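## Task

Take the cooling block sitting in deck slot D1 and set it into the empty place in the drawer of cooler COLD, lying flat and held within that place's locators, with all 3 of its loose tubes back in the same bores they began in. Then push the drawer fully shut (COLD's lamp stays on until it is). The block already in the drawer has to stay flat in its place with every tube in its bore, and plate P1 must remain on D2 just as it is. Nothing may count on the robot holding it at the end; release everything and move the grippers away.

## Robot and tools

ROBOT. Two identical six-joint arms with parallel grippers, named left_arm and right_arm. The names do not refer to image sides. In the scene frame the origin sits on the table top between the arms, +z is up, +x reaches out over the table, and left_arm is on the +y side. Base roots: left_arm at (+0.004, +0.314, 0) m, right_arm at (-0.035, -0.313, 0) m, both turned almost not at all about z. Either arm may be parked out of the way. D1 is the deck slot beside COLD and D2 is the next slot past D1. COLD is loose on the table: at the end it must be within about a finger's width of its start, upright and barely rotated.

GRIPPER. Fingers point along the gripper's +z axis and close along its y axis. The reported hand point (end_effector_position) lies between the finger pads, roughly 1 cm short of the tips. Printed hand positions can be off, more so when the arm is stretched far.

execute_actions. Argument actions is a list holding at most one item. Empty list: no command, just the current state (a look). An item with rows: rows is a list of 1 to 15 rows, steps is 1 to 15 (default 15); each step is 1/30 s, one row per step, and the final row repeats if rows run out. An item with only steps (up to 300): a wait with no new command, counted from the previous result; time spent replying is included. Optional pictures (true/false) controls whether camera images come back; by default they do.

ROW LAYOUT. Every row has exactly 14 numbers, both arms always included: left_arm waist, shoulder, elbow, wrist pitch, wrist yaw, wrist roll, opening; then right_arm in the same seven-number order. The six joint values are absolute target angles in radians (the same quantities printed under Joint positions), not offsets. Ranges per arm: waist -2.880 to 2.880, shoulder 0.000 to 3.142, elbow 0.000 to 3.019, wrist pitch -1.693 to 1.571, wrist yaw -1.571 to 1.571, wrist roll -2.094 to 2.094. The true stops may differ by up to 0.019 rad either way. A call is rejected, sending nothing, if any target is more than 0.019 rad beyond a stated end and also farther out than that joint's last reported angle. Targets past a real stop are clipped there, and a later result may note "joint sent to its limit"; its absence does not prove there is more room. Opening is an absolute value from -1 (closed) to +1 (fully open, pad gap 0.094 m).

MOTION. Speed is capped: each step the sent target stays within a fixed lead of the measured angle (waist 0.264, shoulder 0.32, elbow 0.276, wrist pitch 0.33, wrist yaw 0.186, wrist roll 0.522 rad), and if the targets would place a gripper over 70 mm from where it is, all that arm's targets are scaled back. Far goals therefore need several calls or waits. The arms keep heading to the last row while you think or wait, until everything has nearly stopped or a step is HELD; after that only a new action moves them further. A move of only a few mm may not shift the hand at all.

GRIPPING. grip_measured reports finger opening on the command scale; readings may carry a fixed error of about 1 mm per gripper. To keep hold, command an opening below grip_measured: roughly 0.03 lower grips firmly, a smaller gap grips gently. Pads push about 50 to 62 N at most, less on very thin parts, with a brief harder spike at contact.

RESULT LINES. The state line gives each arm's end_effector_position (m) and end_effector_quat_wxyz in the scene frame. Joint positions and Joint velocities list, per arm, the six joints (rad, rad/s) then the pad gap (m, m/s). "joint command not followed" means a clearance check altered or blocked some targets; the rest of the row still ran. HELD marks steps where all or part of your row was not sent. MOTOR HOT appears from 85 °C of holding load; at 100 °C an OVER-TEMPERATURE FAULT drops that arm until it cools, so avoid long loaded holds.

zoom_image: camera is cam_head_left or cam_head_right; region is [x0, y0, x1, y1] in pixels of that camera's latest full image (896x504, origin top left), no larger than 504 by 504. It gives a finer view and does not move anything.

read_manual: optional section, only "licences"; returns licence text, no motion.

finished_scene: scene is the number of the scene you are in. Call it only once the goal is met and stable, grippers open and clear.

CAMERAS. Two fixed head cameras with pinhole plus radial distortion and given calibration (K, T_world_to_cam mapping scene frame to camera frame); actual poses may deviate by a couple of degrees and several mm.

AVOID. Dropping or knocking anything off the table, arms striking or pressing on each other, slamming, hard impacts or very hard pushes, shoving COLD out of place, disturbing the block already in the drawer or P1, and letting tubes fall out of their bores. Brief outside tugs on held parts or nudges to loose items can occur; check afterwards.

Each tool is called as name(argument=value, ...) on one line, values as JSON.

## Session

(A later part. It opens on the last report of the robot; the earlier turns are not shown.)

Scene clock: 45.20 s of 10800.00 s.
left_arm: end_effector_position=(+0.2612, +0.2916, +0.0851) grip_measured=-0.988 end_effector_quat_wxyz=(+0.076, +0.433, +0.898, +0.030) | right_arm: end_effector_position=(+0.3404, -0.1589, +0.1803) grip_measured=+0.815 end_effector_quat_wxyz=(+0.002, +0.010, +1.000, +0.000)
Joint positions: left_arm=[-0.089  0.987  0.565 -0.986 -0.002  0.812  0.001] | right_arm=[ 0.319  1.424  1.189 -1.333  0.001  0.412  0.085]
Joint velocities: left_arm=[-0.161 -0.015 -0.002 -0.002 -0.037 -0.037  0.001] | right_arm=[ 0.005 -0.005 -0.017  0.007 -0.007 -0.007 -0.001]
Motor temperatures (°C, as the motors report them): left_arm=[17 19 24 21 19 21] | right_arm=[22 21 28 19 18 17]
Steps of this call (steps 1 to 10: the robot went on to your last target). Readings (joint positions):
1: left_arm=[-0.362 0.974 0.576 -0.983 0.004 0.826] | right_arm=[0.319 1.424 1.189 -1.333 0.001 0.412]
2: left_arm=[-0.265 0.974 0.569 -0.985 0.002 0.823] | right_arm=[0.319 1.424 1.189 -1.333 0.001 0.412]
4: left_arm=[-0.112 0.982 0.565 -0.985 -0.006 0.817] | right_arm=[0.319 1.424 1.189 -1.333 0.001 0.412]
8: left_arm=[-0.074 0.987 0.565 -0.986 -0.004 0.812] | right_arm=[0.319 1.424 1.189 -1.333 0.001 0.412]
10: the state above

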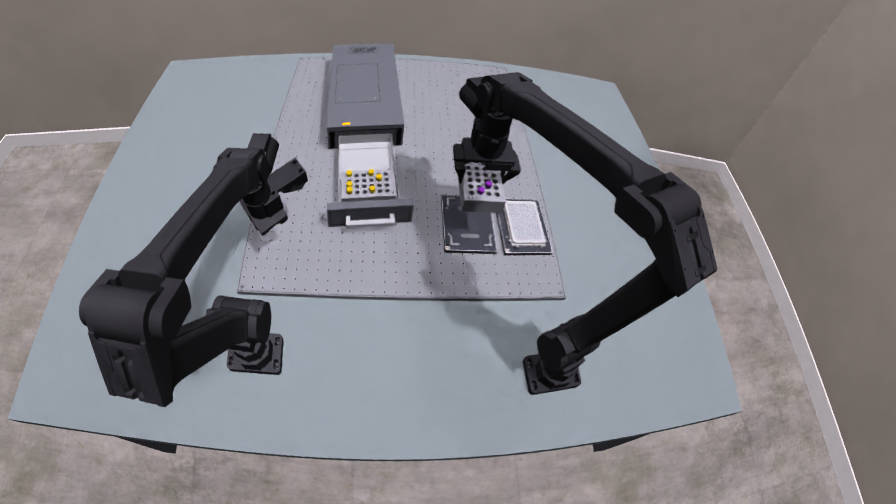

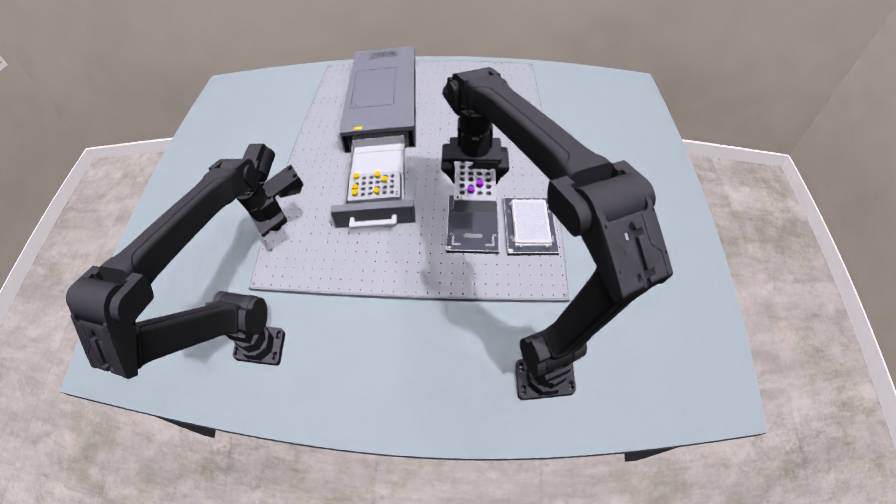

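execute_actions(actions=[{"rows":[[-0.1,1,0.55,-1,0,0.8,-1,0.328,1.38,1.296,-1.35,0,0.39,0.77],[-0.1,1,0.55,-1,0,0.8,-1,0.337,1.4,1.323,-1.357,0,0.35,0.77],[-0.1,1,0.55,-1,0,0.8,-1,0.346,1.424,1.356,-1.365,0,0.3,0.77],[-0.1,1,0.55,-1,0,0.8,-1,0.355,1.453,1.396,-1.375,0,0.25,0.77],[-0.1,1,0.55,-1,0,0.8,-1,0.364,1.482,1.436,-1.385,0,0.2,0.77],[-0.1,1,0.55,-1,0,0.8,-1,0.373,1.511,1.476,-1.395,0,0.15,0.77],[-0.1,1,0.55,-1,0,0.8,-1,0.382,1.54,1.516,-1.405,0,0.1,0.77],[-0.1,1,0.55,-1,0,0.8,-1,0.391,1.569,1.556,-1.415,0,0.05,0.77],[-0.1,1,0.55,-1,0,0.8,-1,0.4,1.598,1.596,-1.425,0,0,0.77],[-0.1,1,0.55,-1,0,0.8,-1,0.409,1.627,1.636,-1.435,0,-0.05,0.77],[-0.1,1,0.55,-1,0,0.8,-1,0.418,1.656,1.676,-1.445,0,-0.1,0.77],[-0.1,1,0.55,-1,0,0.8,-1,0.427,1.685,1.716,-1.455,0,-0.15,0.77],[-0.1,1,0.55,-1,0,0.8,-1,0.436,1.714,1.756,-1.465,0,-0.2,0.77],[-0.1,1,0.55,-1,0,0.8,-1,0.445,1.743,1.796,-1.475,0,-0.25,0.77],[-0.1,1,0.55,-1,0,0.8,-1,0.454,1.772,1.836,-1.485,0,-0.3,0.77]]}], pictures=false)

execute_actions(actions=[{"rows":[[-0.1,1,0.55,-1,0,0.8,-1,0.463,1.801,1.876,-1.495,0,-0.35,0.77],[-0.1,1,0.55,-1,0,0.8,-1,0.472,1.83,1.916,-1.505,0,-0.4,0.77],[-0.1,1,0.55,-1,0,0.8,-1,0.481,1.859,1.956,-1.515,0,-0.45,0.77],[-0.1,1,0.55,-1,0,0.8,-1,0.49,1.888,1.996,-1.525,0,-0.5,0.77],[-0.1,1,0.55,-1,0,0.8,-1,0.498,1.917,2.036,-1.535,0,-0.55,0.77],[-0.1,1,0.55,-1,0,0.8,-1,0.506,1.946,2.076,-1.545,0,-0.6,0.77],[-0.1,1,0.55,-1,0,0.8,-1,0.514,1.975,2.116,-1.555,0,-0.65,0.77],[-0.1,1,0.55,-1,0,0.8,-1,0.521,2.004,2.156,-1.565,0,-0.7,0.77],[-0.1,1,0.55,-1,0,0.8,-1,0.528,2.033,2.196,-1.575,0,-0.75,0.77],[-0.1,1,0.55,-1,0,0.8,-1,0.534,2.062,2.236,-1.585,0,-0.8,0.77],[-0.1,1,0.55,-1,0,0.8,-1,0.539,2.091,2.276,-1.595,0,-0.85,0.77],[-0.1,1,0.55,-1,0,0.8,-1,0.543,2.118,2.316,-1.603,0,-0.9,0.77],[-0.1,1,0.55,-1,0,0.8,-1,0.546,2.143,2.35,-1.611,0,-0.94,0.77],[-0.1,1,0.55,-1,0,0.8,-1,0.549,2.162,2.376,-1.618,0,-0.97,0.77],[-0.1,1,0.55,-1,0,0.8,-1,0.552,2.176,2.395,-1.622,0,-0.985,0.77]]}], pictures=false)

execute_actions(actions=[{"steps":20}])

zoom_image(camera="cam_head_left", region=[320, 110, 420, 210])

Scene clock: 51.97 s of 10800.00 s.
left_arm: end_effector_position=(+0.2610, +0.2898, +0.0851) grip_measured=-0.988 end_effector_quat_wxyz=(+0.076, +0.435, +0.897, +0.029) | right_arm: end_effector_position=(+0.4428, -0.0724, +0.2069) grip_measured=+0.815 end_effector_quat_wxyz=(+0.010, -0.249, +0.969, +0.001)
Joint positions: left_arm=[-0.095  0.987  0.565 -0.986 -0.001  0.811  0.001] | right_arm=[ 0.396  1.733  1.626 -1.444  0.002 -0.035  0.085]
Joint velocities: left_arm=[-0.005 -0.005  0.007  0.002 -0.022 -0.007  0.001] | right_arm=[ 0.298  0.962  1.253 -0.266  0.007 -1.399 -0.   ]
Motor temperatures (°C, as the motors report them): left_arm=[17 19 24 21 19 21] | right_arm=[22 22 30 19 18 17]
Steps of this call (steps 1 to 30: the robot went on to your last target; steps 31 to 90: nothing new was sent; then 3.27 s passed at rest; steps 91 to 105: all 15 steps of this action). Readings (joint positions):
91: left_arm=[-0.095 0.987 0.565 -0.986 -0.001 0.811] | right_arm=[0.319 1.424 1.189 -1.334 0.001 0.410]
92: left_arm=[-0.095 0.987 0.565 -0.986 -0.001 0.811] | right_arm=[0.319 1.424 1.193 -1.338 0.001 0.401]
94: left_arm=[-0.095 0.987 0.565 -0.986 -0.001 0.811] | right_arm=[0.320 1.436 1.219 -1.358 0.001 0.364]
98: left_arm=[-0.095 0.987 0.565 -0.986 -0.001 0.811] | right_arm=[0.336 1.514 1.336 -1.392 0.002 0.252]
105: the state above

Scene clock: 52.47 s of 10800.00 s.
left_arm: end_effector_position=(+0.2610, +0.2898, +0.0851) grip_measured=-0.988 end_effector_quat_wxyz=(+0.076, +0.435, +0.897, +0.029) | right_arm: end_effector_position=(+0.5304, +0.0848, +0.1783) grip_measured=+0.815 end_effector_quat_wxyz=(+0.024, -0.652, +0.758, -0.002)
Joint positions: left_arm=[-0.095  0.987  0.565 -0.986 -0.001  0.811  0.001] | right_arm=[ 0.541  2.194  2.262 -1.589 -0.001 -0.807  0.085]
Joint velocities: left_arm=[-0.015  0.005  0.007 -0.007  0.081 -0.022 -0.001] | right_arm=[ 0.19   0.62   0.799 -0.11  -0.066 -1.209 -0.   ]
Motor temperatures (°C, as the motors report them): left_arm=[17 19 24 21 19 21] | right_arm=[22 22 30 19 18 17]
Steps of this call (steps 1 to 15: all 15 steps of this action). Readings (joint positions):
1: left_arm=[-0.095 0.987 0.565 -0.986 -0.001 0.811] | right_arm=[0.406 1.766 1.670 -1.453 0.002 -0.082]
2: left_arm=[-0.095 0.987 0.565 -0.986 -0.001 0.811] | right_arm=[0.417 1.799 1.713 -1.462 0.002 -0.132]
4: left_arm=[-0.095 0.987 0.565 -0.986 -0.001 0.811] | right_arm=[0.438 1.864 1.800 -1.482 0.002 -0.232]
8: left_arm=[-0.095 0.987 0.565 -0.986 -0.001 0.811] | right_arm=[0.481 1.991 1.972 -1.525 0.002 -0.442]
15: the state above

Scene clock: 53.13 s of 10800.00 s.
left_arm: end_effector_position=(+0.2610, +0.2898, +0.0851) grip_measured=-0.988 end_effector_quat_wxyz=(+0.076, +0.435, +0.897, +0.029) | right_arm: end_effector_position=(+0.5279, +0.0968, +0.1556) grip_measured=+0.815 end_effector_quat_wxyz=(-0.006, +0.717, -0.697, +0.000)
Joint positions: left_arm=[-0.095  0.987  0.565 -0.986 -0.001  0.811  0.001] | right_arm=[ 0.557  2.247  2.295 -1.607 -0.001 -0.97   0.085]
Joint velocities: left_arm=[-0.005  0.005 -0.002 -0.012  0.007 -0.051 -0.   ] | right_arm=[-0.005  0.005 -0.012 -0.007 -0.007  0.037  0.001]
Motor temperatures (°C, as the motors report them): left_arm=[17 19 24 21 19 21] | right_arm=[22 22 30 19 18 17]
Steps of this call (steps 1 to 20: the robot went on to your last target). Readings (joint positions):
1: left_arm=[-0.095 0.987 0.565 -0.986 -0.001 0.811] | right_arm=[0.547 2.212 2.283 -1.590 -0.001 -0.841]
2: left_arm=[-0.095 0.987 0.565 -0.986 -0.001 0.811] | right_arm=[0.551 2.224 2.293 -1.590 -0.002 -0.868]
4: left_arm=[-0.095 0.987 0.565 -0.986 -0.001 0.811] | right_arm=[0.557 2.236 2.295 -1.595 -0.003 -0.906]
8: left_arm=[-0.095 0.987 0.565 -0.986 -0.001 0.811] | right_arm=[0.557 2.247 2.295 -1.607 -0.002 -0.942]
20: the state above

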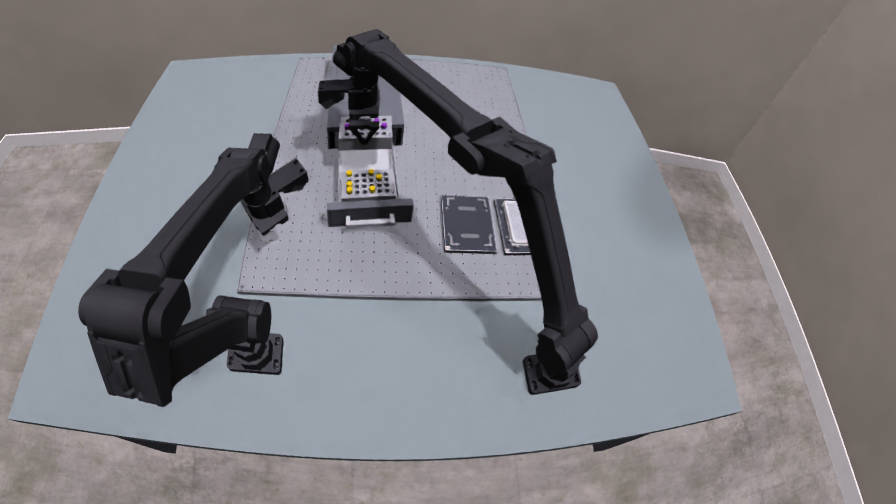

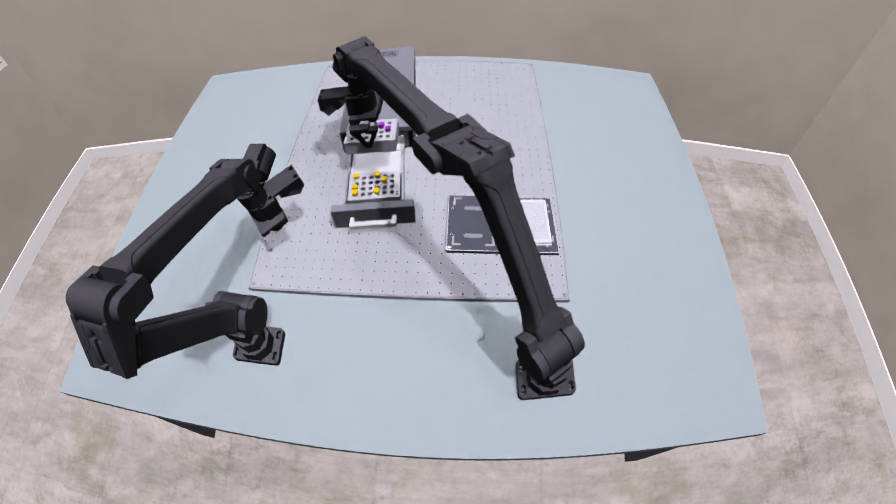

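Region (320, 110, 420, 210) of cam_head_left's 896x504 image, scaled by 5.040, with more detail than that image has.

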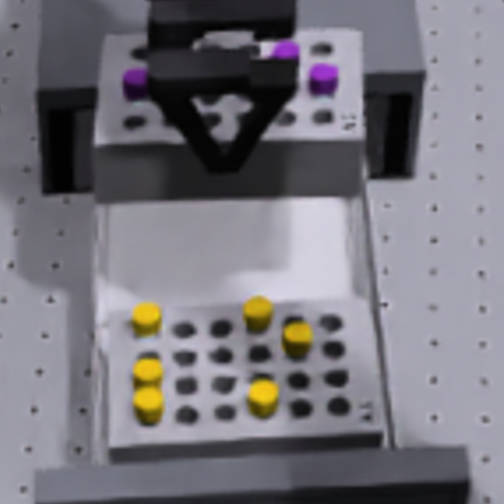

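execute_actions(actions=[{"rows":[[-0.1,1,0.55,-1,0,0.8,-1,0.545,2.18,2.345,-1.6,0,-1.01,0.77],[-0.1,1,0.55,-1,0,0.8,-1,0.54,2.184,2.335,-1.595,0,-1.01,0.77],[-0.1,1,0.55,-1,0,0.8,-1,0.538,2.186,2.325,-1.585,0,-1.01,0.77],[-0.1,1,0.55,-1,0,0.8,-1,0.538,2.188,2.314,-1.575,0,-1.01,0.77],[-0.1,1,0.55,-1,0,0.8,-1,0.538,2.19,2.303,-1.565,0,-1.01,0.77],[-0.1,1,0.55,-1,0,0.8,-1,0.538,2.192,2.292,-1.553,0,-1.01,0.77],[-0.1,1,0.55,-1,0,0.8,-1,0.538,2.194,2.281,-1.541,0,-1.01,0.77],[-0.1,1,0.55,-1,0,0.8,-1,0.538,2.196,2.27,-1.53,0,-1.01,0.77],[-0.1,1,0.55,-1,0,0.8,-1,0.538,2.198,2.259,-1.518,0,-1.01,0.77],[-0.1,1,0.55,-1,0,0.8,-1,0.538,2.2,2.248,-1.506,0,-1.01,0.77],[-0.1,1,0.55,-1,0,0.8,-1,0.538,2.2,2.238,-1.494,0,-1.01,0.77],[-0.1,1,0.55,-1,0,0.8,-1,0.538,2.2,2.228,-1.483,0,-1.01,0.77]]}], pictures=false)

execute_actions(actions=[{"steps":12}])

zoom_image(camera="cam_head_left", region=[320, 110, 420, 210])

zoom_image(camera="cam_head_right", region=[330, 110, 430, 210])

Scene clock: 57.57 s of 10800.00 s.
left_arm: end_effector_position=(+0.2610, +0.2898, +0.0851) grip_measured=-0.988 end_effector_quat_wxyz=(+0.076, +0.435, +0.897, +0.029) | right_arm: end_effector_position=(+0.5285, +0.0956, +0.1110) grip_measured=+0.815 end_effector_quat_wxyz=(-0.003, +0.727, -0.687, +0.000)
Joint positions: left_arm=[-0.095  0.987  0.565 -0.986 -0.001  0.811  0.001] | right_arm=[ 0.555  2.253  2.188 -1.5   -0.001 -1.     0.085]
Joint velocities: left_arm=[ 0.005 -0.005 -0.022 -0.002 -0.081 -0.081  0.001] | right_arm=[ 0.005  0.073 -0.071  0.066 -0.007  0.066 -0.   ]
Motor temperatures (°C, as the motors report them): left_arm=[17 18 24 21 19 21] | right_arm=[22 22 30 19 18 17]
Steps of this call (steps 1 to 15: the robot went on to your last target; steps 16 to 90: nothing new was sent; then 0.93 s passed at rest; steps 91 to 105: all 15 steps of this action). Readings (joint positions):
91: left_arm=[-0.095 0.987 0.565 -0.986 -0.001 0.811] | right_arm=[0.557 2.247 2.295 -1.607 -0.001 -0.979]
92: left_arm=[-0.095 0.987 0.565 -0.986 -0.001 0.811] | right_arm=[0.557 2.247 2.295 -1.607 -0.001 -0.983]
94: left_arm=[-0.095 0.987 0.565 -0.986 -0.001 0.811] | right_arm=[0.557 2.247 2.291 -1.601 -0.001 -0.990]
98: left_arm=[-0.095 0.987 0.565 -0.986 -0.001 0.811] | right_arm=[0.557 2.247 2.260 -1.559 -0.001 -0.996]
105: the state above

Scene clock: 57.97 s of 10800.00 s.
left_arm: end_effector_position=(+0.2610, +0.2898, +0.0851) grip_measured=-0.988 end_effector_quat_wxyz=(+0.076, +0.435, +0.897, +0.029) | right_arm: end_effector_position=(+0.5291, +0.0961, +0.1059) grip_measured=+0.815 end_effector_quat_wxyz=(-0.002, +0.727, -0.686, -0.000)
Joint positions: left_arm=[-0.095  0.987  0.565 -0.986 -0.001  0.811  0.001] | right_arm=[ 0.555  2.259  2.185 -1.492 -0.001 -1.001  0.085]
Joint velocities: left_arm=[-0.005 -0.015  0.002  0.007 -0.007  0.007 -0.001] | right_arm=[ 0.005 -0.015 -0.007 -0.007 -0.022 -0.066  0.   ]
Motor temperatures (°C, as the motors report them): left_arm=[17 18 24 21 19 21] | right_arm=[22 23 30 19 18 17]
Steps of this call (steps 1 to 12: the robot went on to your last target). Readings (joint positions):
1: left_arm=[-0.095 0.987 0.565 -0.986 -0.001 0.811] | right_arm=[0.555 2.255 2.186 -1.498 -0.001 -1.001]
2: left_arm=[-0.095 0.987 0.565 -0.986 -0.001 0.811] | right_arm=[0.555 2.257 2.185 -1.497 -0.001 -1.001]
4: left_arm=[-0.095 0.987 0.565 -0.986 -0.001 0.811] | right_arm=[0.555 2.259 2.185 -1.495 -0.001 -1.001]
8: left_arm=[-0.095 0.987 0.565 -0.986 -0.001 0.811] | right_arm=[0.555 2.259 2.185 -1.493 -0.001 -1.001]
12: the state above

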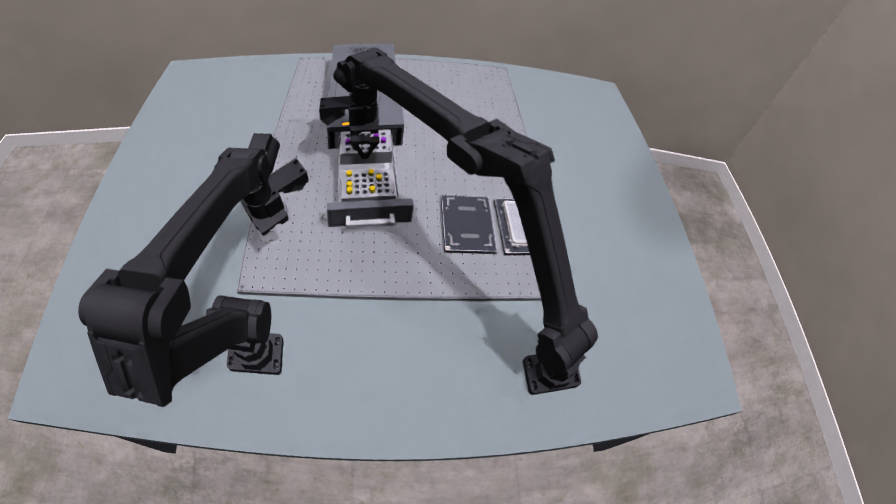

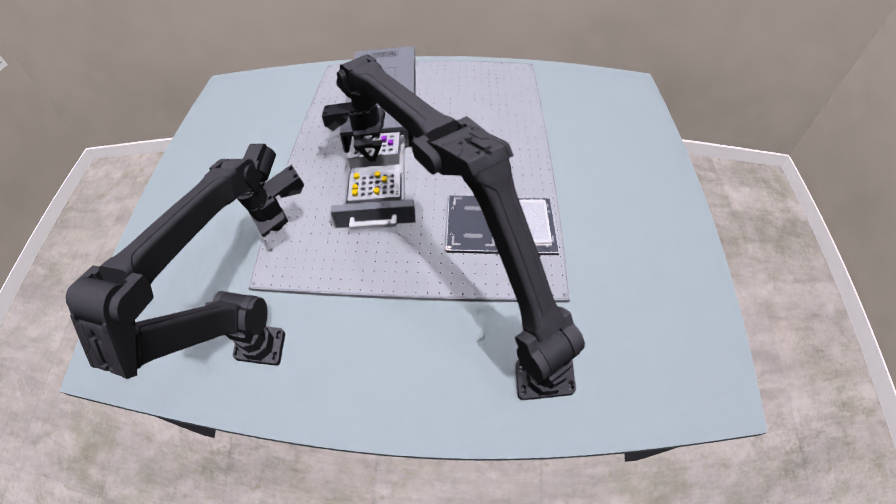

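Region (320, 110, 420, 210) of cam_head_left's 896x504 image, scaled by 5.040, with more detail than that image has.

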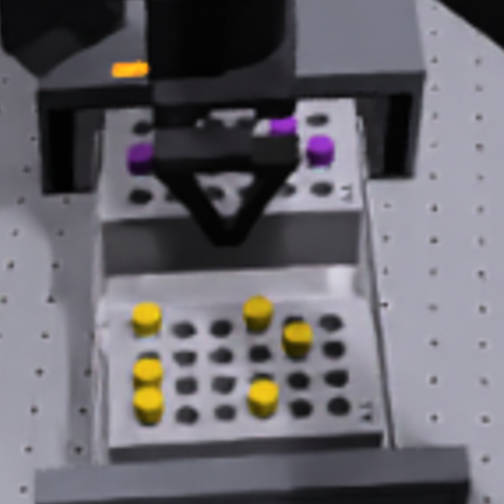

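Region (330, 110, 430, 210) of cam_head_right's 896x504 image, scaled by 5.040, with more detail than that image has.

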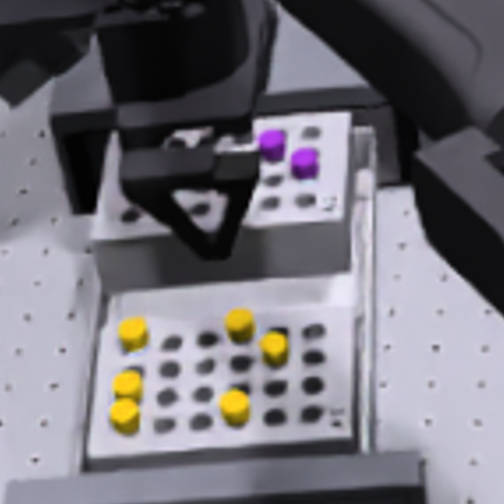

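execute_actions(actions=[{"rows":[[-0.1,1,0.55,-1,0,0.8,-1,0.533,2.2,2.228,-1.483,0,-1.02,0.77],[-0.1,1,0.55,-1,0,0.8,-1,0.533,2.2,2.228,-1.483,0,-1.02,0.77],[-0.1,1,0.55,-1,0,0.8,-1,0.533,2.2,2.228,-1.483,0,-1.02,0.77],[-0.1,1,0.55,-1,0,0.8,-1,0.534,2.202,2.222,-1.483,0,-1.02,0.77],[-0.1,1,0.55,-1,0,0.8,-1,0.536,2.204,2.216,-1.478,0,-1.02,0.77],[-0.1,1,0.55,-1,0,0.8,-1,0.538,2.206,2.21,-1.471,0,-1.02,0.77],[-0.1,1,0.55,-1,0,0.8,-1,0.54,2.208,2.204,-1.464,0,-1.02,0.77],[-0.1,1,0.55,-1,0,0.8,-1,0.54,2.209,2.198,-1.457,0,-1.02,0.77],[-0.1,1,0.55,-1,0,0.8,-1,0.54,2.21,2.192,-1.45,0,-1.02,0.77],[-0.1,1,0.55,-1,0,0.8,-1,0.54,2.211,2.186,-1.443,0,-1.02,0.77],[-0.1,1,0.55,-1,0,0.8,-1,0.54,2.212,2.18,-1.435,0,-1.02,0.77],[-0.1,1,0.55,-1,0,0.8,-1,0.54,2.212,2.173,-1.427,0,-1.02,0.77]]}], pictures=false)

execute_actions(actions=[{"steps":12}])

zoom_image(camera="cam_head_left", region=[320, 110, 420, 210])

Scene clock: 61.87 s of 10800.00 s.
left_arm: end_effector_position=(+0.2610, +0.2898, +0.0851) grip_measured=-0.988 end_effector_quat_wxyz=(+0.076, +0.435, +0.897, +0.029) | right_arm: end_effector_position=(+0.5292, +0.0945, +0.0860) grip_measured=+0.815 end_effector_quat_wxyz=(-0.003, +0.730, -0.683, +0.000)
Joint positions: left_arm=[-0.095  0.987  0.565 -0.986 -0.001  0.811  0.001] | right_arm=[ 0.553  2.261  2.136 -1.44  -0.001 -1.011  0.085]
Joint velocities: left_arm=[-0.005 -0.015 -0.012 -0.012  0.022 -0.037  0.   ] | right_arm=[-0.005  0.034 -0.061  0.017  0.022 -0.037  0.   ]
Motor temperatures (°C, as the motors report them): left_arm=[17 18 24 21 19 21] | right_arm=[22 23 30 19 18 17]
Steps of this call (steps 1 to 15: the robot went on to your last target; steps 16 to 90: nothing new was sent; then 0.40 s passed at rest; steps 91 to 105: all 15 steps of this action). Readings (joint positions):
91: left_arm=[-0.095 0.987 0.565 -0.986 -0.001 0.811] | right_arm=[0.555 2.259 2.185 -1.492 -0.001 -1.003]
92: left_arm=[-0.095 0.987 0.565 -0.986 -0.001 0.811] | right_arm=[0.555 2.259 2.185 -1.492 -0.001 -1.005]
94: left_arm=[-0.095 0.987 0.565 -0.986 -0.001 0.811] | right_arm=[0.554 2.259 2.185 -1.492 -0.001 -1.007]
98: left_arm=[-0.095 0.987 0.565 -0.986 -0.001 0.811] | right_arm=[0.553 2.259 2.176 -1.479 -0.001 -1.010]
105: the state above

Scene clock: 62.27 s of 10800.00 s.
left_arm: end_effector_position=(+0.2610, +0.2898, +0.0851) grip_measured=-0.988 end_effector_quat_wxyz=(+0.076, +0.435, +0.897, +0.029) | right_arm: end_effector_position=(+0.5289, +0.0943, +0.0825) grip_measured=+0.815 end_effector_quat_wxyz=(-0.002, +0.730, -0.683, -0.000)
Joint positions: left_arm=[-0.095  0.987  0.565 -0.986 -0.001  0.811  0.001] | right_arm=[ 0.553  2.264  2.133 -1.436 -0.001 -1.011  0.085]
Joint velocities: left_arm=[ 0.005  0.005  0.012 -0.002 -0.022  0.007 -0.001] | right_arm=[-0.015  0.005  0.007 -0.007  0.051 -0.022 -0.001]
Motor temperatures (°C, as the motors report them): left_arm=[17 18 24 21 19 21] | right_arm=[22 23 30 19 18 17]
Steps of this call (steps 1 to 12: the robot went on to your last target). Readings (joint positions):
1: left_arm=[-0.095 0.987 0.565 -0.986 -0.001 0.811] | right_arm=[0.553 2.262 2.135 -1.440 -0.001 -1.011]
2: left_arm=[-0.095 0.987 0.565 -0.986 -0.001 0.811] | right_arm=[0.553 2.263 2.133 -1.439 -0.001 -1.011]
4: left_arm=[-0.095 0.987 0.565 -0.986 -0.001 0.811] | right_arm=[0.553 2.264 2.133 -1.439 -0.001 -1.011]
8: left_arm=[-0.095 0.987 0.565 -0.986 -0.001 0.811] | right_arm=[0.553 2.264 2.133 -1.437 -0.001 -1.011]
12: the state above

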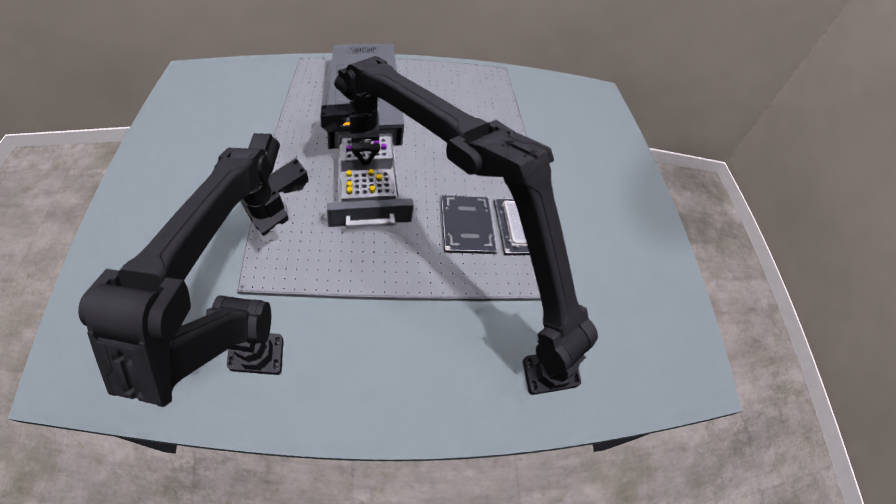

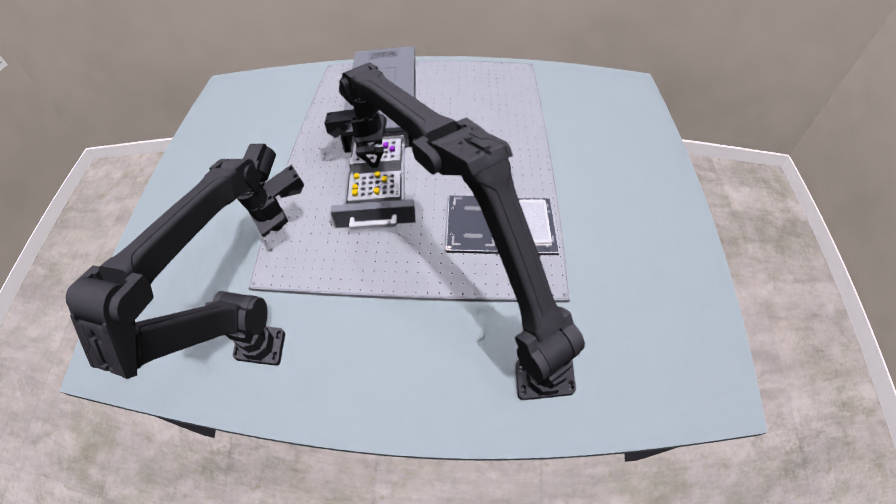

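Region (320, 110, 420, 210) of cam_head_left's 896x504 image, scaled by 5.040, with more detail than that image has.

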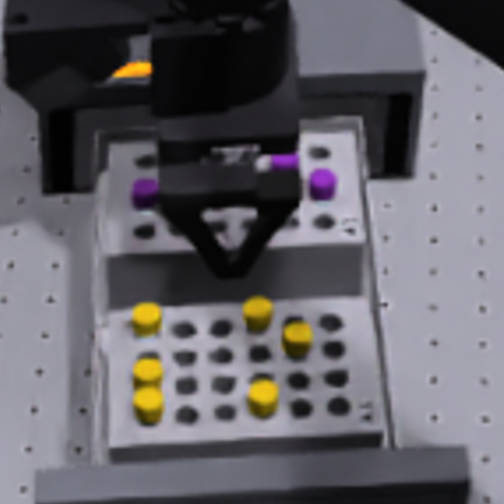

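execute_actions(actions=[{"rows":[[-0.1,1,0.55,-1,0,0.8,-1,0.553,2.214,2.168,-1.422,0,-1.02,0.77],[-0.1,1,0.55,-1,0,0.8,-1,0.553,2.216,2.163,-1.417,0,-1.02,0.77],[-0.1,1,0.55,-1,0,0.8,-1,0.553,2.218,2.158,-1.411,0,-1.02,0.77],[-0.1,1,0.55,-1,0,0.8,-1,0.553,2.22,2.153,-1.405,0,-1.02,0.77],[-0.1,1,0.55,-1,0,0.8,-1,0.553,2.223,2.148,-1.399,0,-1.02,0.77],[-0.1,1,0.55,-1,0,0.8,-1,0.553,2.227,2.143,-1.393,0,-1.02,0.77],[-0.1,1,0.55,-1,0,0.8,-1,0.553,2.232,2.138,-1.39,0,-1.02,0.77]]}])

zoom_image(camera="cam_head_left", region=[320, 110, 420, 210])

zoom_image(camera="cam_head_right", region=[330, 110, 430, 210])

Scene clock: 65.57 s of 10800.00 s.
left_arm: end_effector_position=(+0.2610, +0.2898, +0.0851) grip_measured=-0.988 end_effector_quat_wxyz=(+0.076, +0.435, +0.897, +0.029) | right_arm: end_effector_position=(+0.5307, +0.0957, +0.0730) grip_measured=+0.815 end_effector_quat_wxyz=(-0.008, +0.730, -0.683, +0.001)
Joint positions: left_arm=[-0.095  0.987  0.565 -0.986 -0.001  0.811  0.001] | right_arm=[ 0.553  2.265  2.11  -1.399 -0.002 -1.012  0.085]
Joint velocities: left_arm=[-0.015 -0.005  0.007 -0.002  0.051 -0.022  0.   ] | right_arm=[-0.005  0.005  0.007  0.007 -0.022 -0.081 -0.001]
Motor temperatures (°C, as the motors report them): left_arm=[17 18 24 21 19 21] | right_arm=[22 23 29 19 18 17]
Steps of this call (steps 1 to 15: the robot went on to your last target; steps 16 to 84: nothing new was sent; steps 85 to 99: all 15 steps of this action). Readings (joint positions):
85: left_arm=[-0.095 0.987 0.565 -0.986 -0.001 0.811] | right_arm=[0.553 2.264 2.133 -1.436 -0.001 -1.011]
86: left_arm=[-0.095 0.987 0.565 -0.986 -0.001 0.811] | right_arm=[0.553 2.264 2.132 -1.434 -0.001 -1.011]
88: left_arm=[-0.095 0.987 0.565 -0.986 -0.001 0.811] | right_arm=[0.553 2.264 2.128 -1.426 -0.001 -1.011]
92: left_arm=[-0.095 0.987 0.565 -0.986 -0.001 0.811] | right_arm=[0.553 2.265 2.111 -1.404 -0.001 -1.011]
99: the state above

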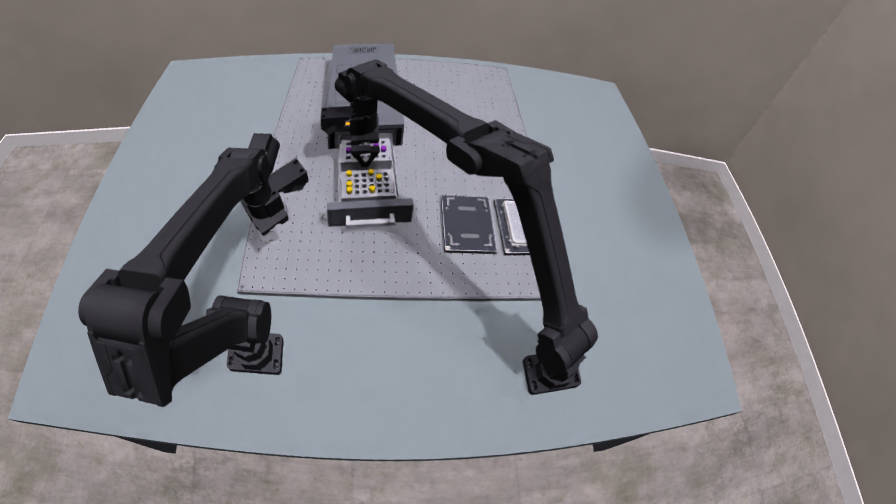

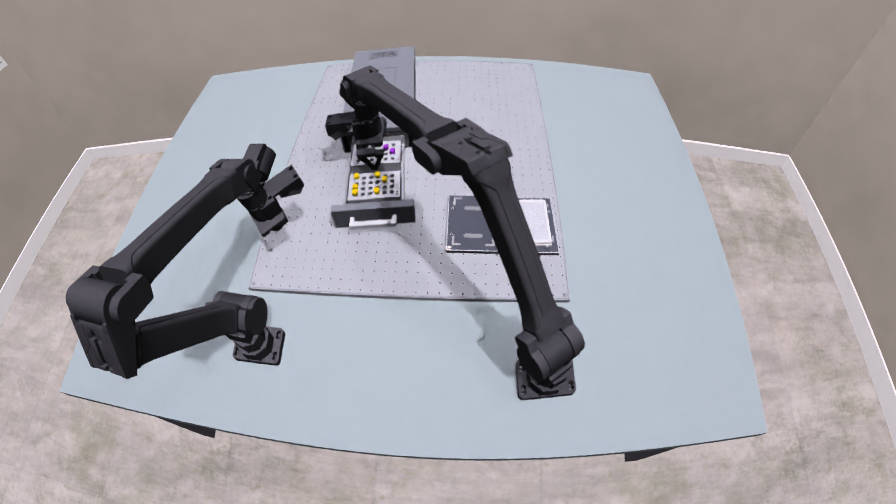

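Region (320, 110, 420, 210) of cam_head_left's 896x504 image, scaled by 5.040, with more detail than that image has.

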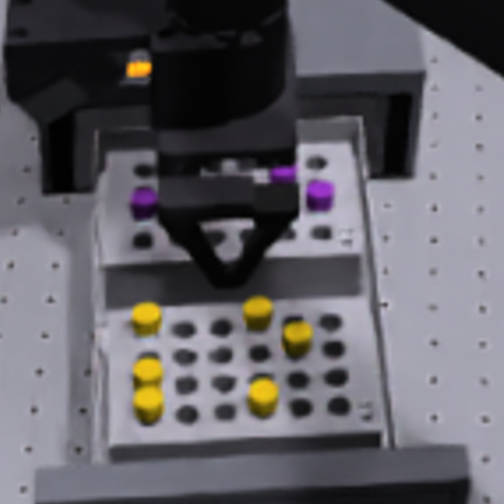

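Region (330, 110, 430, 210) of cam_head_right's 896x504 image, scaled by 5.040, with more detail than that image has.

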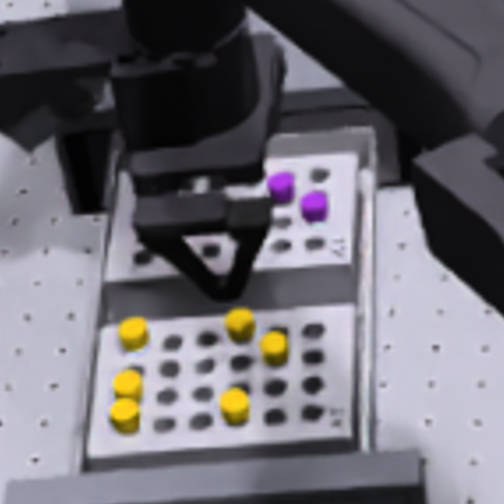

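The block is slightly too far out along the arm, so I draw it back about 3 mm.

execute_actions(actions=[{"rows":[[-0.1,1,0.55,-1,0,0.8,-1,0.553,2.232,2.125,-1.43,0,-1.02,0.77]]}])

zoom_image(camera="cam_head_left", region=[320, 110, 420, 210])

Scene clock: 68.10 s of 10800.00 s.
left_arm: end_effector_position=(+0.2610, +0.2898, +0.0851) grip_measured=-0.988 end_effector_quat_wxyz=(+0.076, +0.435, +0.897, +0.029) | right_arm: end_effector_position=(+0.5288, +0.0945, +0.0726) grip_measured=+0.815 end_effector_quat_wxyz=(-0.004, +0.731, -0.683, -0.000)
Joint positions: left_arm=[-0.095  0.987  0.565 -0.986 -0.001  0.811  0.001] | right_arm=[ 0.553  2.265  2.109 -1.407 -0.002 -1.013  0.085]
Joint velocities: left_arm=[-0.015 -0.015 -0.002 -0.007 -0.037  0.066  0.001] | right_arm=[-0.005 -0.005 -0.012 -0.017 -0.007 -0.037  0.   ]
Motor temperatures (°C, as the motors report them): left_arm=[17 18 24 21 19 21] | right_arm=[22 24 29 19 18 17]
Steps of this call (steps 1 to 15: the robot went on to your last target; steps 16 to 61: nothing new was sent; steps 62 to 76: all 15 steps of this action). Readings (joint positions):
62: left_arm=[-0.095 0.987 0.565 -0.986 -0.001 0.811] | right_arm=[0.553 2.265 2.109 -1.400 -0.002 -1.013]
63: left_arm=[-0.095 0.987 0.565 -0.986 -0.001 0.811] | right_arm=[0.553 2.265 2.109 -1.402 -0.002 -1.013]
65: left_arm=[-0.095 0.987 0.565 -0.986 -0.001 0.811] | right_arm=[0.553 2.265 2.109 -1.406 -0.002 -1.013]
69: left_arm=[-0.095 0.987 0.565 -0.986 -0.001 0.811] | right_arm=[0.553 2.265 2.109 -1.407 -0.002 -1.013]
76: the state above

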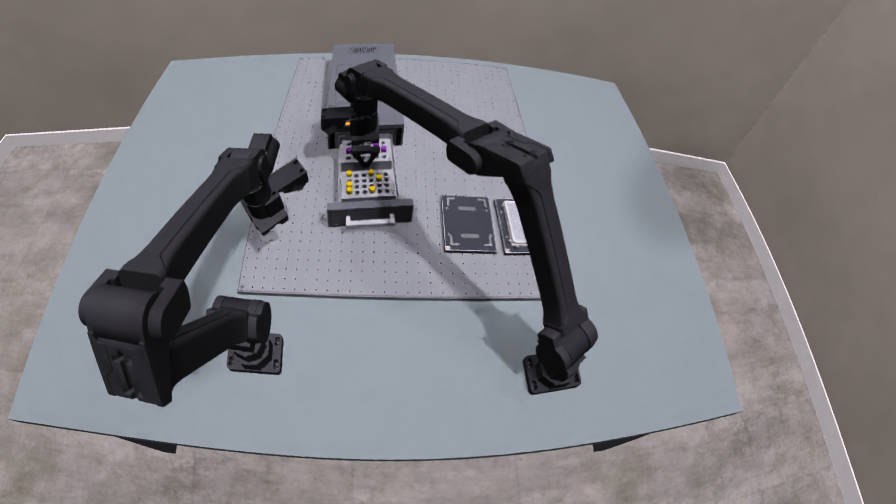

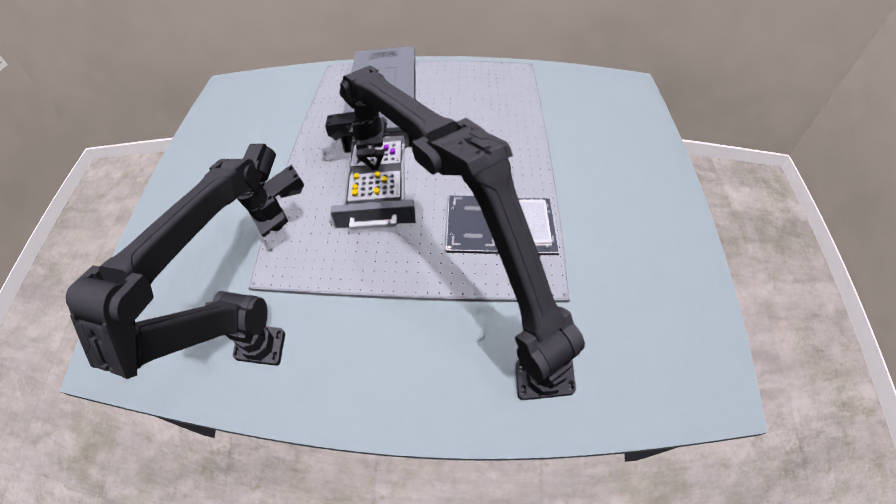

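Region (320, 110, 420, 210) of cam_head_left's 896x504 image, scaled by 5.040, with more detail than that image has.

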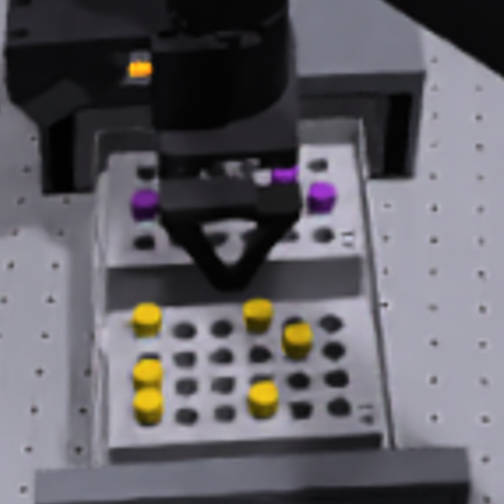

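execute_actions(actions=[])

zoom_image(camera="cam_head_left", region=[300,90,460,250])

Scene clock: 73.37 s of 10800.00 s.
left_arm: end_effector_position=(+0.2610, +0.2898, +0.0851) grip_measured=-0.988 end_effector_quat_wxyz=(+0.076, +0.435, +0.897, +0.029) | right_arm: end_effector_position=(+0.5288, +0.0945, +0.0726) grip_measured=+0.815 end_effector_quat_wxyz=(-0.004, +0.731, -0.683, -0.000)
Joint positions: left_arm=[-0.095  0.987  0.565 -0.986 -0.001  0.811  0.001] | right_arm=[ 0.553  2.265  2.109 -1.407 -0.002 -1.013  0.085]
Joint velocities: left_arm=[-0.015  0.005  0.017 -0.012  0.022 -0.037  0.   ] | right_arm=[-0.015 -0.005 -0.002  0.007 -0.037 -0.066  0.   ]
Motor temperatures (°C, as the motors report them): left_arm=[17 18 24 21 19 21] | right_arm=[22 24 28 19 18 17]
Steps of this call (steps 1 to 15: the robot went on to your last target; steps 16 to 90: nothing new was sent; then 2.27 s passed at rest). Readings (joint positions):
1: left_arm=[-0.095 0.987 0.565 -0.986 -0.001 0.811] | right_arm=[0.553 2.265 2.109 -1.407 -0.002 -1.013]
2: left_arm=[-0.095 0.987 0.565 -0.986 -0.001 0.811] | right_arm=[0.553 2.265 2.109 -1.407 -0.002 -1.013]
4: left_arm=[-0.095 0.987 0.565 -0.986 -0.001 0.811] | right_arm=[0.553 2.265 2.109 -1.407 -0.002 -1.013]
8: left_arm=[-0.095 0.987 0.565 -0.986 -0.001 0.811] | right_arm=[0.553 2.265 2.109 -1.407 -0.002 -1.013]
90: the state above
All arms were judged still, so your last target was given up. Only a new action makes them travel on or press farther. Fingers that are still opening or closing keep moving.

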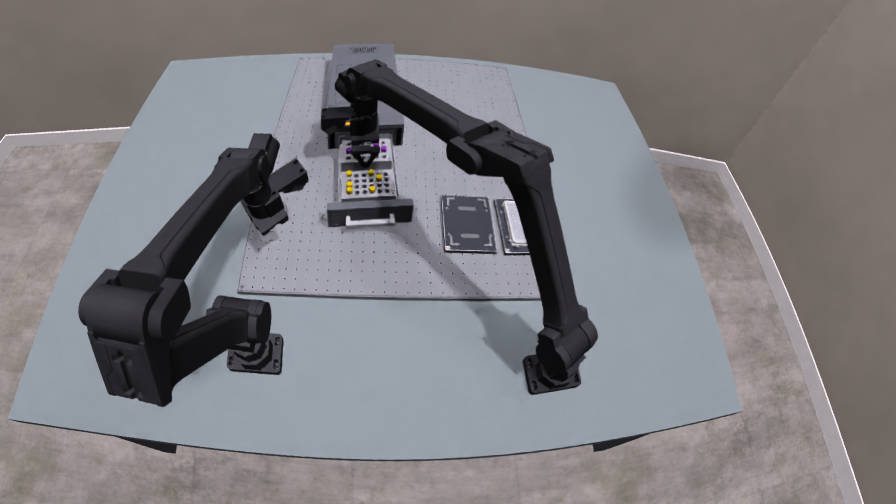

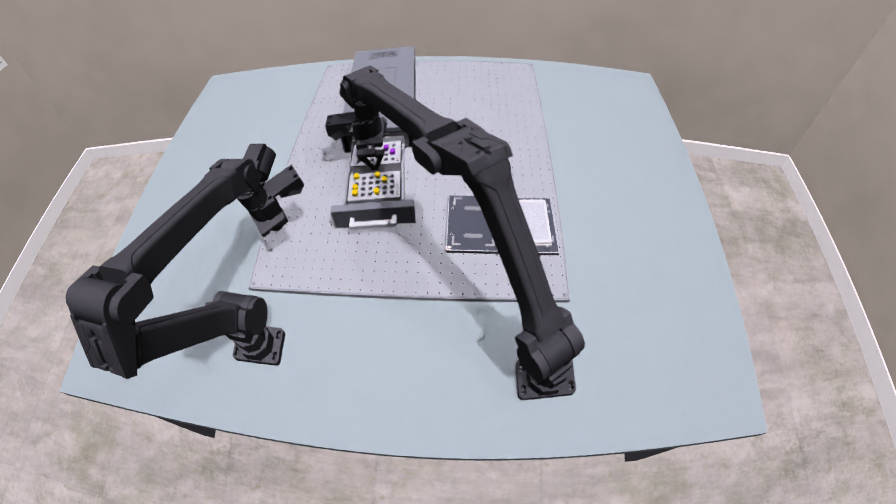

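Region (300, 90, 460, 250) of cam_head_left's 896x504 image, scaled by 3.150, with more detail than that image has.

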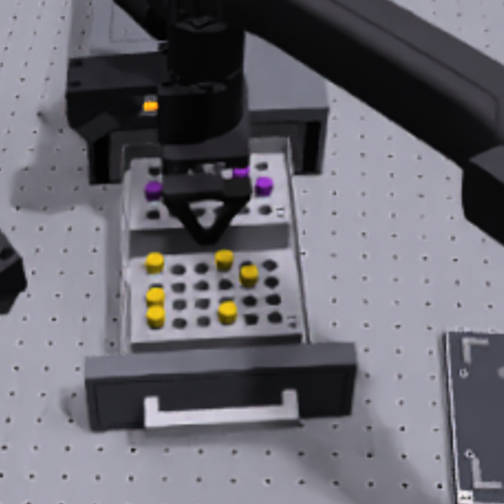

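Releasing and lifting to inspect.

execute_actions(actions=[{"rows":[[-0.1,1,0.55,-1,0,0.8,-1,0.553,2.232,2.135,-1.41,0,-1.02,0.83],[-0.1,1,0.55,-1,0,0.8,-1,0.553,2.232,2.135,-1.41,0,-1.02,0.86],[-0.1,1,0.55,-1,0,0.8,-1,0.553,2.232,2.135,-1.41,0,-1.02,0.9],[-0.1,1,0.55,-1,0,0.8,-1,0.553,2.232,2.135,-1.41,0,-1.02,1],[-0.1,1,0.55,-1,0,0.8,-1,0.553,2.232,2.135,-1.41,0,-1.02,1],[-0.1,1,0.55,-1,0,0.8,-1,0.553,2.21,2.135,-1.42,0,-1.02,1],[-0.1,1,0.55,-1,0,0.8,-1,0.553,2.18,2.135,-1.43,0,-1.02,1],[-0.1,1,0.55,-1,0,0.8,-1,0.553,2.15,2.135,-1.45,0,-1.02,1],[-0.1,1,0.55,-1,0,0.8,-1,0.553,2.12,2.135,-1.47,0,-1.02,1],[-0.1,1,0.55,-1,0,0.8,-1,0.553,2.09,2.135,-1.49,0,-1.02,1],[-0.1,1,0.55,-1,0,0.8,-1,0.553,2.05,2.135,-1.52,0,-1.02,1],[-0.1,1,0.55,-1,0,0.8,-1,0.553,2.0,2.135,-1.55,0,-1.02,1]]}], pictures=false)

execute_actions(actions=[{"rows":[[-0.2,1,0.55,-0.95,0,0.8,-1,0.5,1.95,2.1,-1.55,0,-1.02,1],[-0.3,1,0.55,-0.9,0,0.8,-1,0.4,1.9,2.05,-1.55,0,-1.02,1],[-0.78,1.1,0.6,-0.87,0,0.75,-1,0.1,1.8,1.95,-1.55,0,-1.02,1]]}], pictures=false)

execute_actions(actions=[{"steps":20}])

zoom_image(camera="cam_head_left", region=[320,110,420,210])

zoom_image(camera="cam_head_right", region=[330,110,430,210])

Scene clock: 77.83 s of 10800.00 s.
left_arm: end_effector_position=(+0.2610, +0.2898, +0.0851) grip_measured=-0.988 end_effector_quat_wxyz=(+0.076, +0.435, +0.897, +0.029) | right_arm: end_effector_position=(+0.5143, +0.0840, +0.1440) grip_measured=+1.000 end_effector_quat_wxyz=(-0.016, +0.731, -0.683, +0.002)
Joint positions: left_arm=[-0.095  0.987  0.565 -0.986 -0.001  0.811  0.001] | right_arm=[ 0.553  2.157  2.109 -1.489 -0.002 -1.013  0.094]
Joint velocities: left_arm=[-0.005  0.005 -0.022  0.002 -0.007 -0.022  0.   ] | right_arm=[ 0.015 -0.542 -0.007 -0.271  0.007 -0.051  0.   ]
Motor temperatures (°C, as the motors report them): left_arm=[17 18 24 21 19 21] | right_arm=[22 24 28 19 18 17]
Steps of this call (steps 1 to 90: nothing new was sent; then 0.97 s passed at rest; steps 91 to 105: all 15 steps of this action). Readings (joint positions):
91: left_arm=[-0.095 0.987 0.565 -0.986 -0.001 0.811] | right_arm=[0.553 2.265 2.109 -1.407 -0.002 -1.013]
92: left_arm=[-0.095 0.987 0.565 -0.986 -0.001 0.811] | right_arm=[0.553 2.265 2.109 -1.407 -0.002 -1.013]
94: left_arm=[-0.095 0.987 0.565 -0.986 -0.001 0.811] | right_arm=[0.553 2.264 2.109 -1.407 -0.002 -1.013]
98: left_arm=[-0.095 0.987 0.565 -0.986 -0.001 0.811] | right_arm=[0.553 2.252 2.109 -1.417 -0.002 -1.013]
105: the state above

Scene clock: 78.33 s of 10800.00 s.
left_arm: end_effector_position=(+0.1989, +0.1138, +0.0621) grip_measured=-0.988 end_effector_quat_wxyz=(+0.079, +0.701, +0.708, -0.002) | right_arm: end_effector_position=(+0.5402, -0.0882, +0.2713) grip_measured=+1.000 end_effector_quat_wxyz=(+0.077, -0.637, +0.767, -0.024)
Joint positions: left_arm=[-0.798  1.103  0.569 -0.879  0.002  0.766  0.001] | right_arm=[ 0.3    1.869  1.978 -1.517 -0.002 -1.013  0.094]
Joint velocities: left_arm=[ 0.23   0.005 -0.012 -0.002  0.007 -0.066  0.   ] | right_arm=[-0.943 -0.23  -0.12  -0.027  0.066 -0.037  0.   ]
Motor temperatures (°C, as the motors report them): left_arm=[17 18 24 21 19 21] | right_arm=[22 24 28 19 18 17]
Steps of this call (steps 1 to 15: all 15 steps of this action). Readings (joint positions):
1: left_arm=[-0.105 0.987 0.565 -0.982 -0.004 0.811] | right_arm=[0.553 2.137 2.107 -1.497 -0.002 -1.013]
2: left_arm=[-0.140 0.987 0.564 -0.967 -0.007 0.810] | right_arm=[0.551 2.114 2.100 -1.500 -0.002 -1.013]
4: left_arm=[-0.278 1.010 0.566 -0.921 -0.007 0.794] | right_arm=[0.540 2.062 2.072 -1.502 -0.002 -1.013]
8: left_arm=[-0.637 1.087 0.569 -0.880 -0.002 0.775] | right_arm=[0.485 1.968 2.020 -1.508 -0.002 -1.013]
15: the state above

Scene clock: 79.00 s of 10800.00 s.
left_arm: end_effector_position=(+0.2018, +0.1167, +0.0621) grip_measured=-0.988 end_effector_quat_wxyz=(+0.079, +0.695, +0.715, -0.001) | right_arm: end_effector_position=(+0.5566, -0.2137, +0.2849) grip_measured=+1.000 end_effector_quat_wxyz=(+0.071, -0.555, +0.828, -0.033)
Joint positions: left_arm=[-0.784  1.103  0.569 -0.879  0.001  0.761  0.001] | right_arm=[ 0.095  1.824  1.949 -1.539  0.002 -1.013  0.094]
Joint velocities: left_arm=[-0.005 -0.015  0.007 -0.007 -0.007 -0.022 -0.001] | right_arm=[ 0.044 -0.005 -0.022  0.002  0.007 -0.007  0.   ]
Motor temperatures (°C, as the motors report them): left_arm=[17 18 24 21 19 21] | right_arm=[22 24 28 19 18 17]
Steps of this call (steps 1 to 20: the robot went on to your last target). Readings (joint positions):
1: left_arm=[-0.791 1.103 0.569 -0.879 0.002 0.765] | right_arm=[0.267 1.861 1.974 -1.519 -0.002 -1.013]
2: left_arm=[-0.787 1.103 0.569 -0.879 0.001 0.764] | right_arm=[0.234 1.855 1.969 -1.521 -0.002 -1.013]
4: left_arm=[-0.784 1.103 0.569 -0.879 0.001 0.763] | right_arm=[0.165 1.842 1.958 -1.528 -0.002 -1.013]
8: left_arm=[-0.784 1.103 0.569 -0.879 0.001 0.762] | right_arm=[0.062 1.828 1.949 -1.538 0.003 -1.013]
20: the state above

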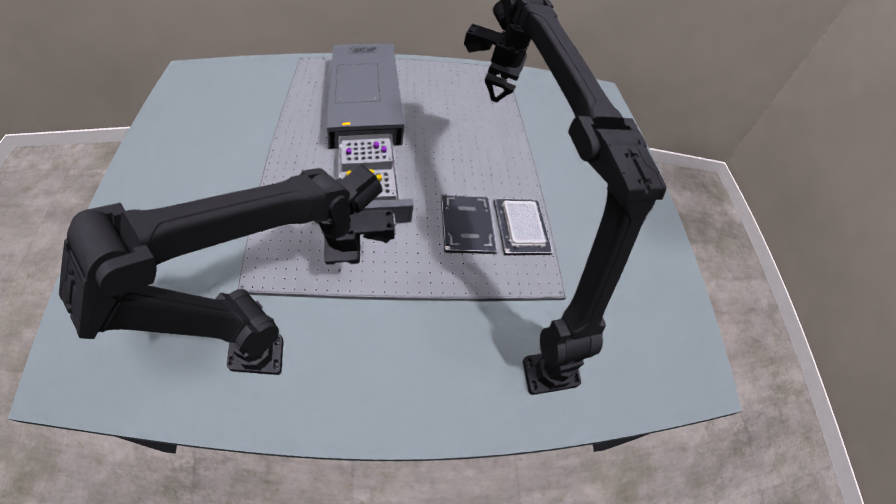

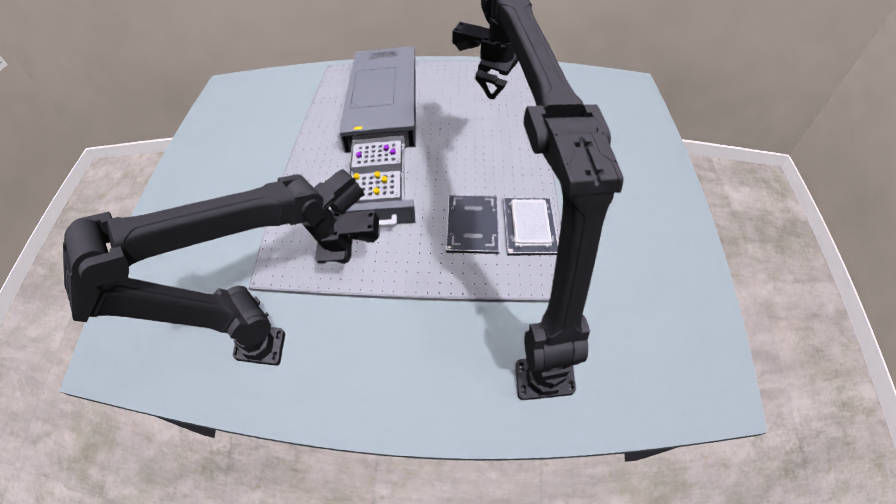

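Region (320, 110, 420, 210) of cam_head_left's 896x504 image, scaled by 5.040, with more detail than that image has.

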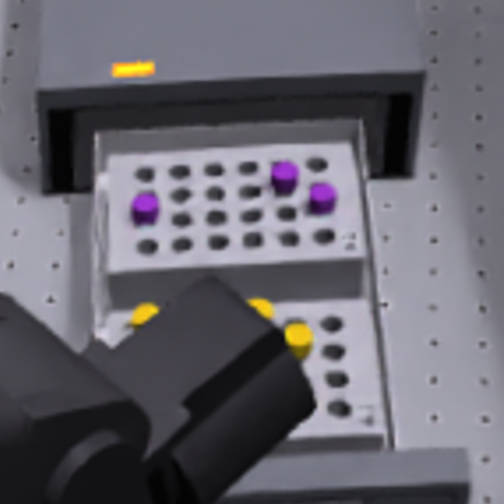

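Region (330, 110, 430, 210) of cam_head_right's 896x504 image, scaled by 5.040, with more detail than that image has.

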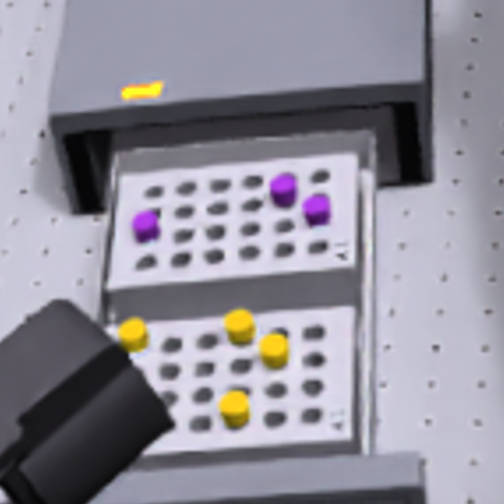

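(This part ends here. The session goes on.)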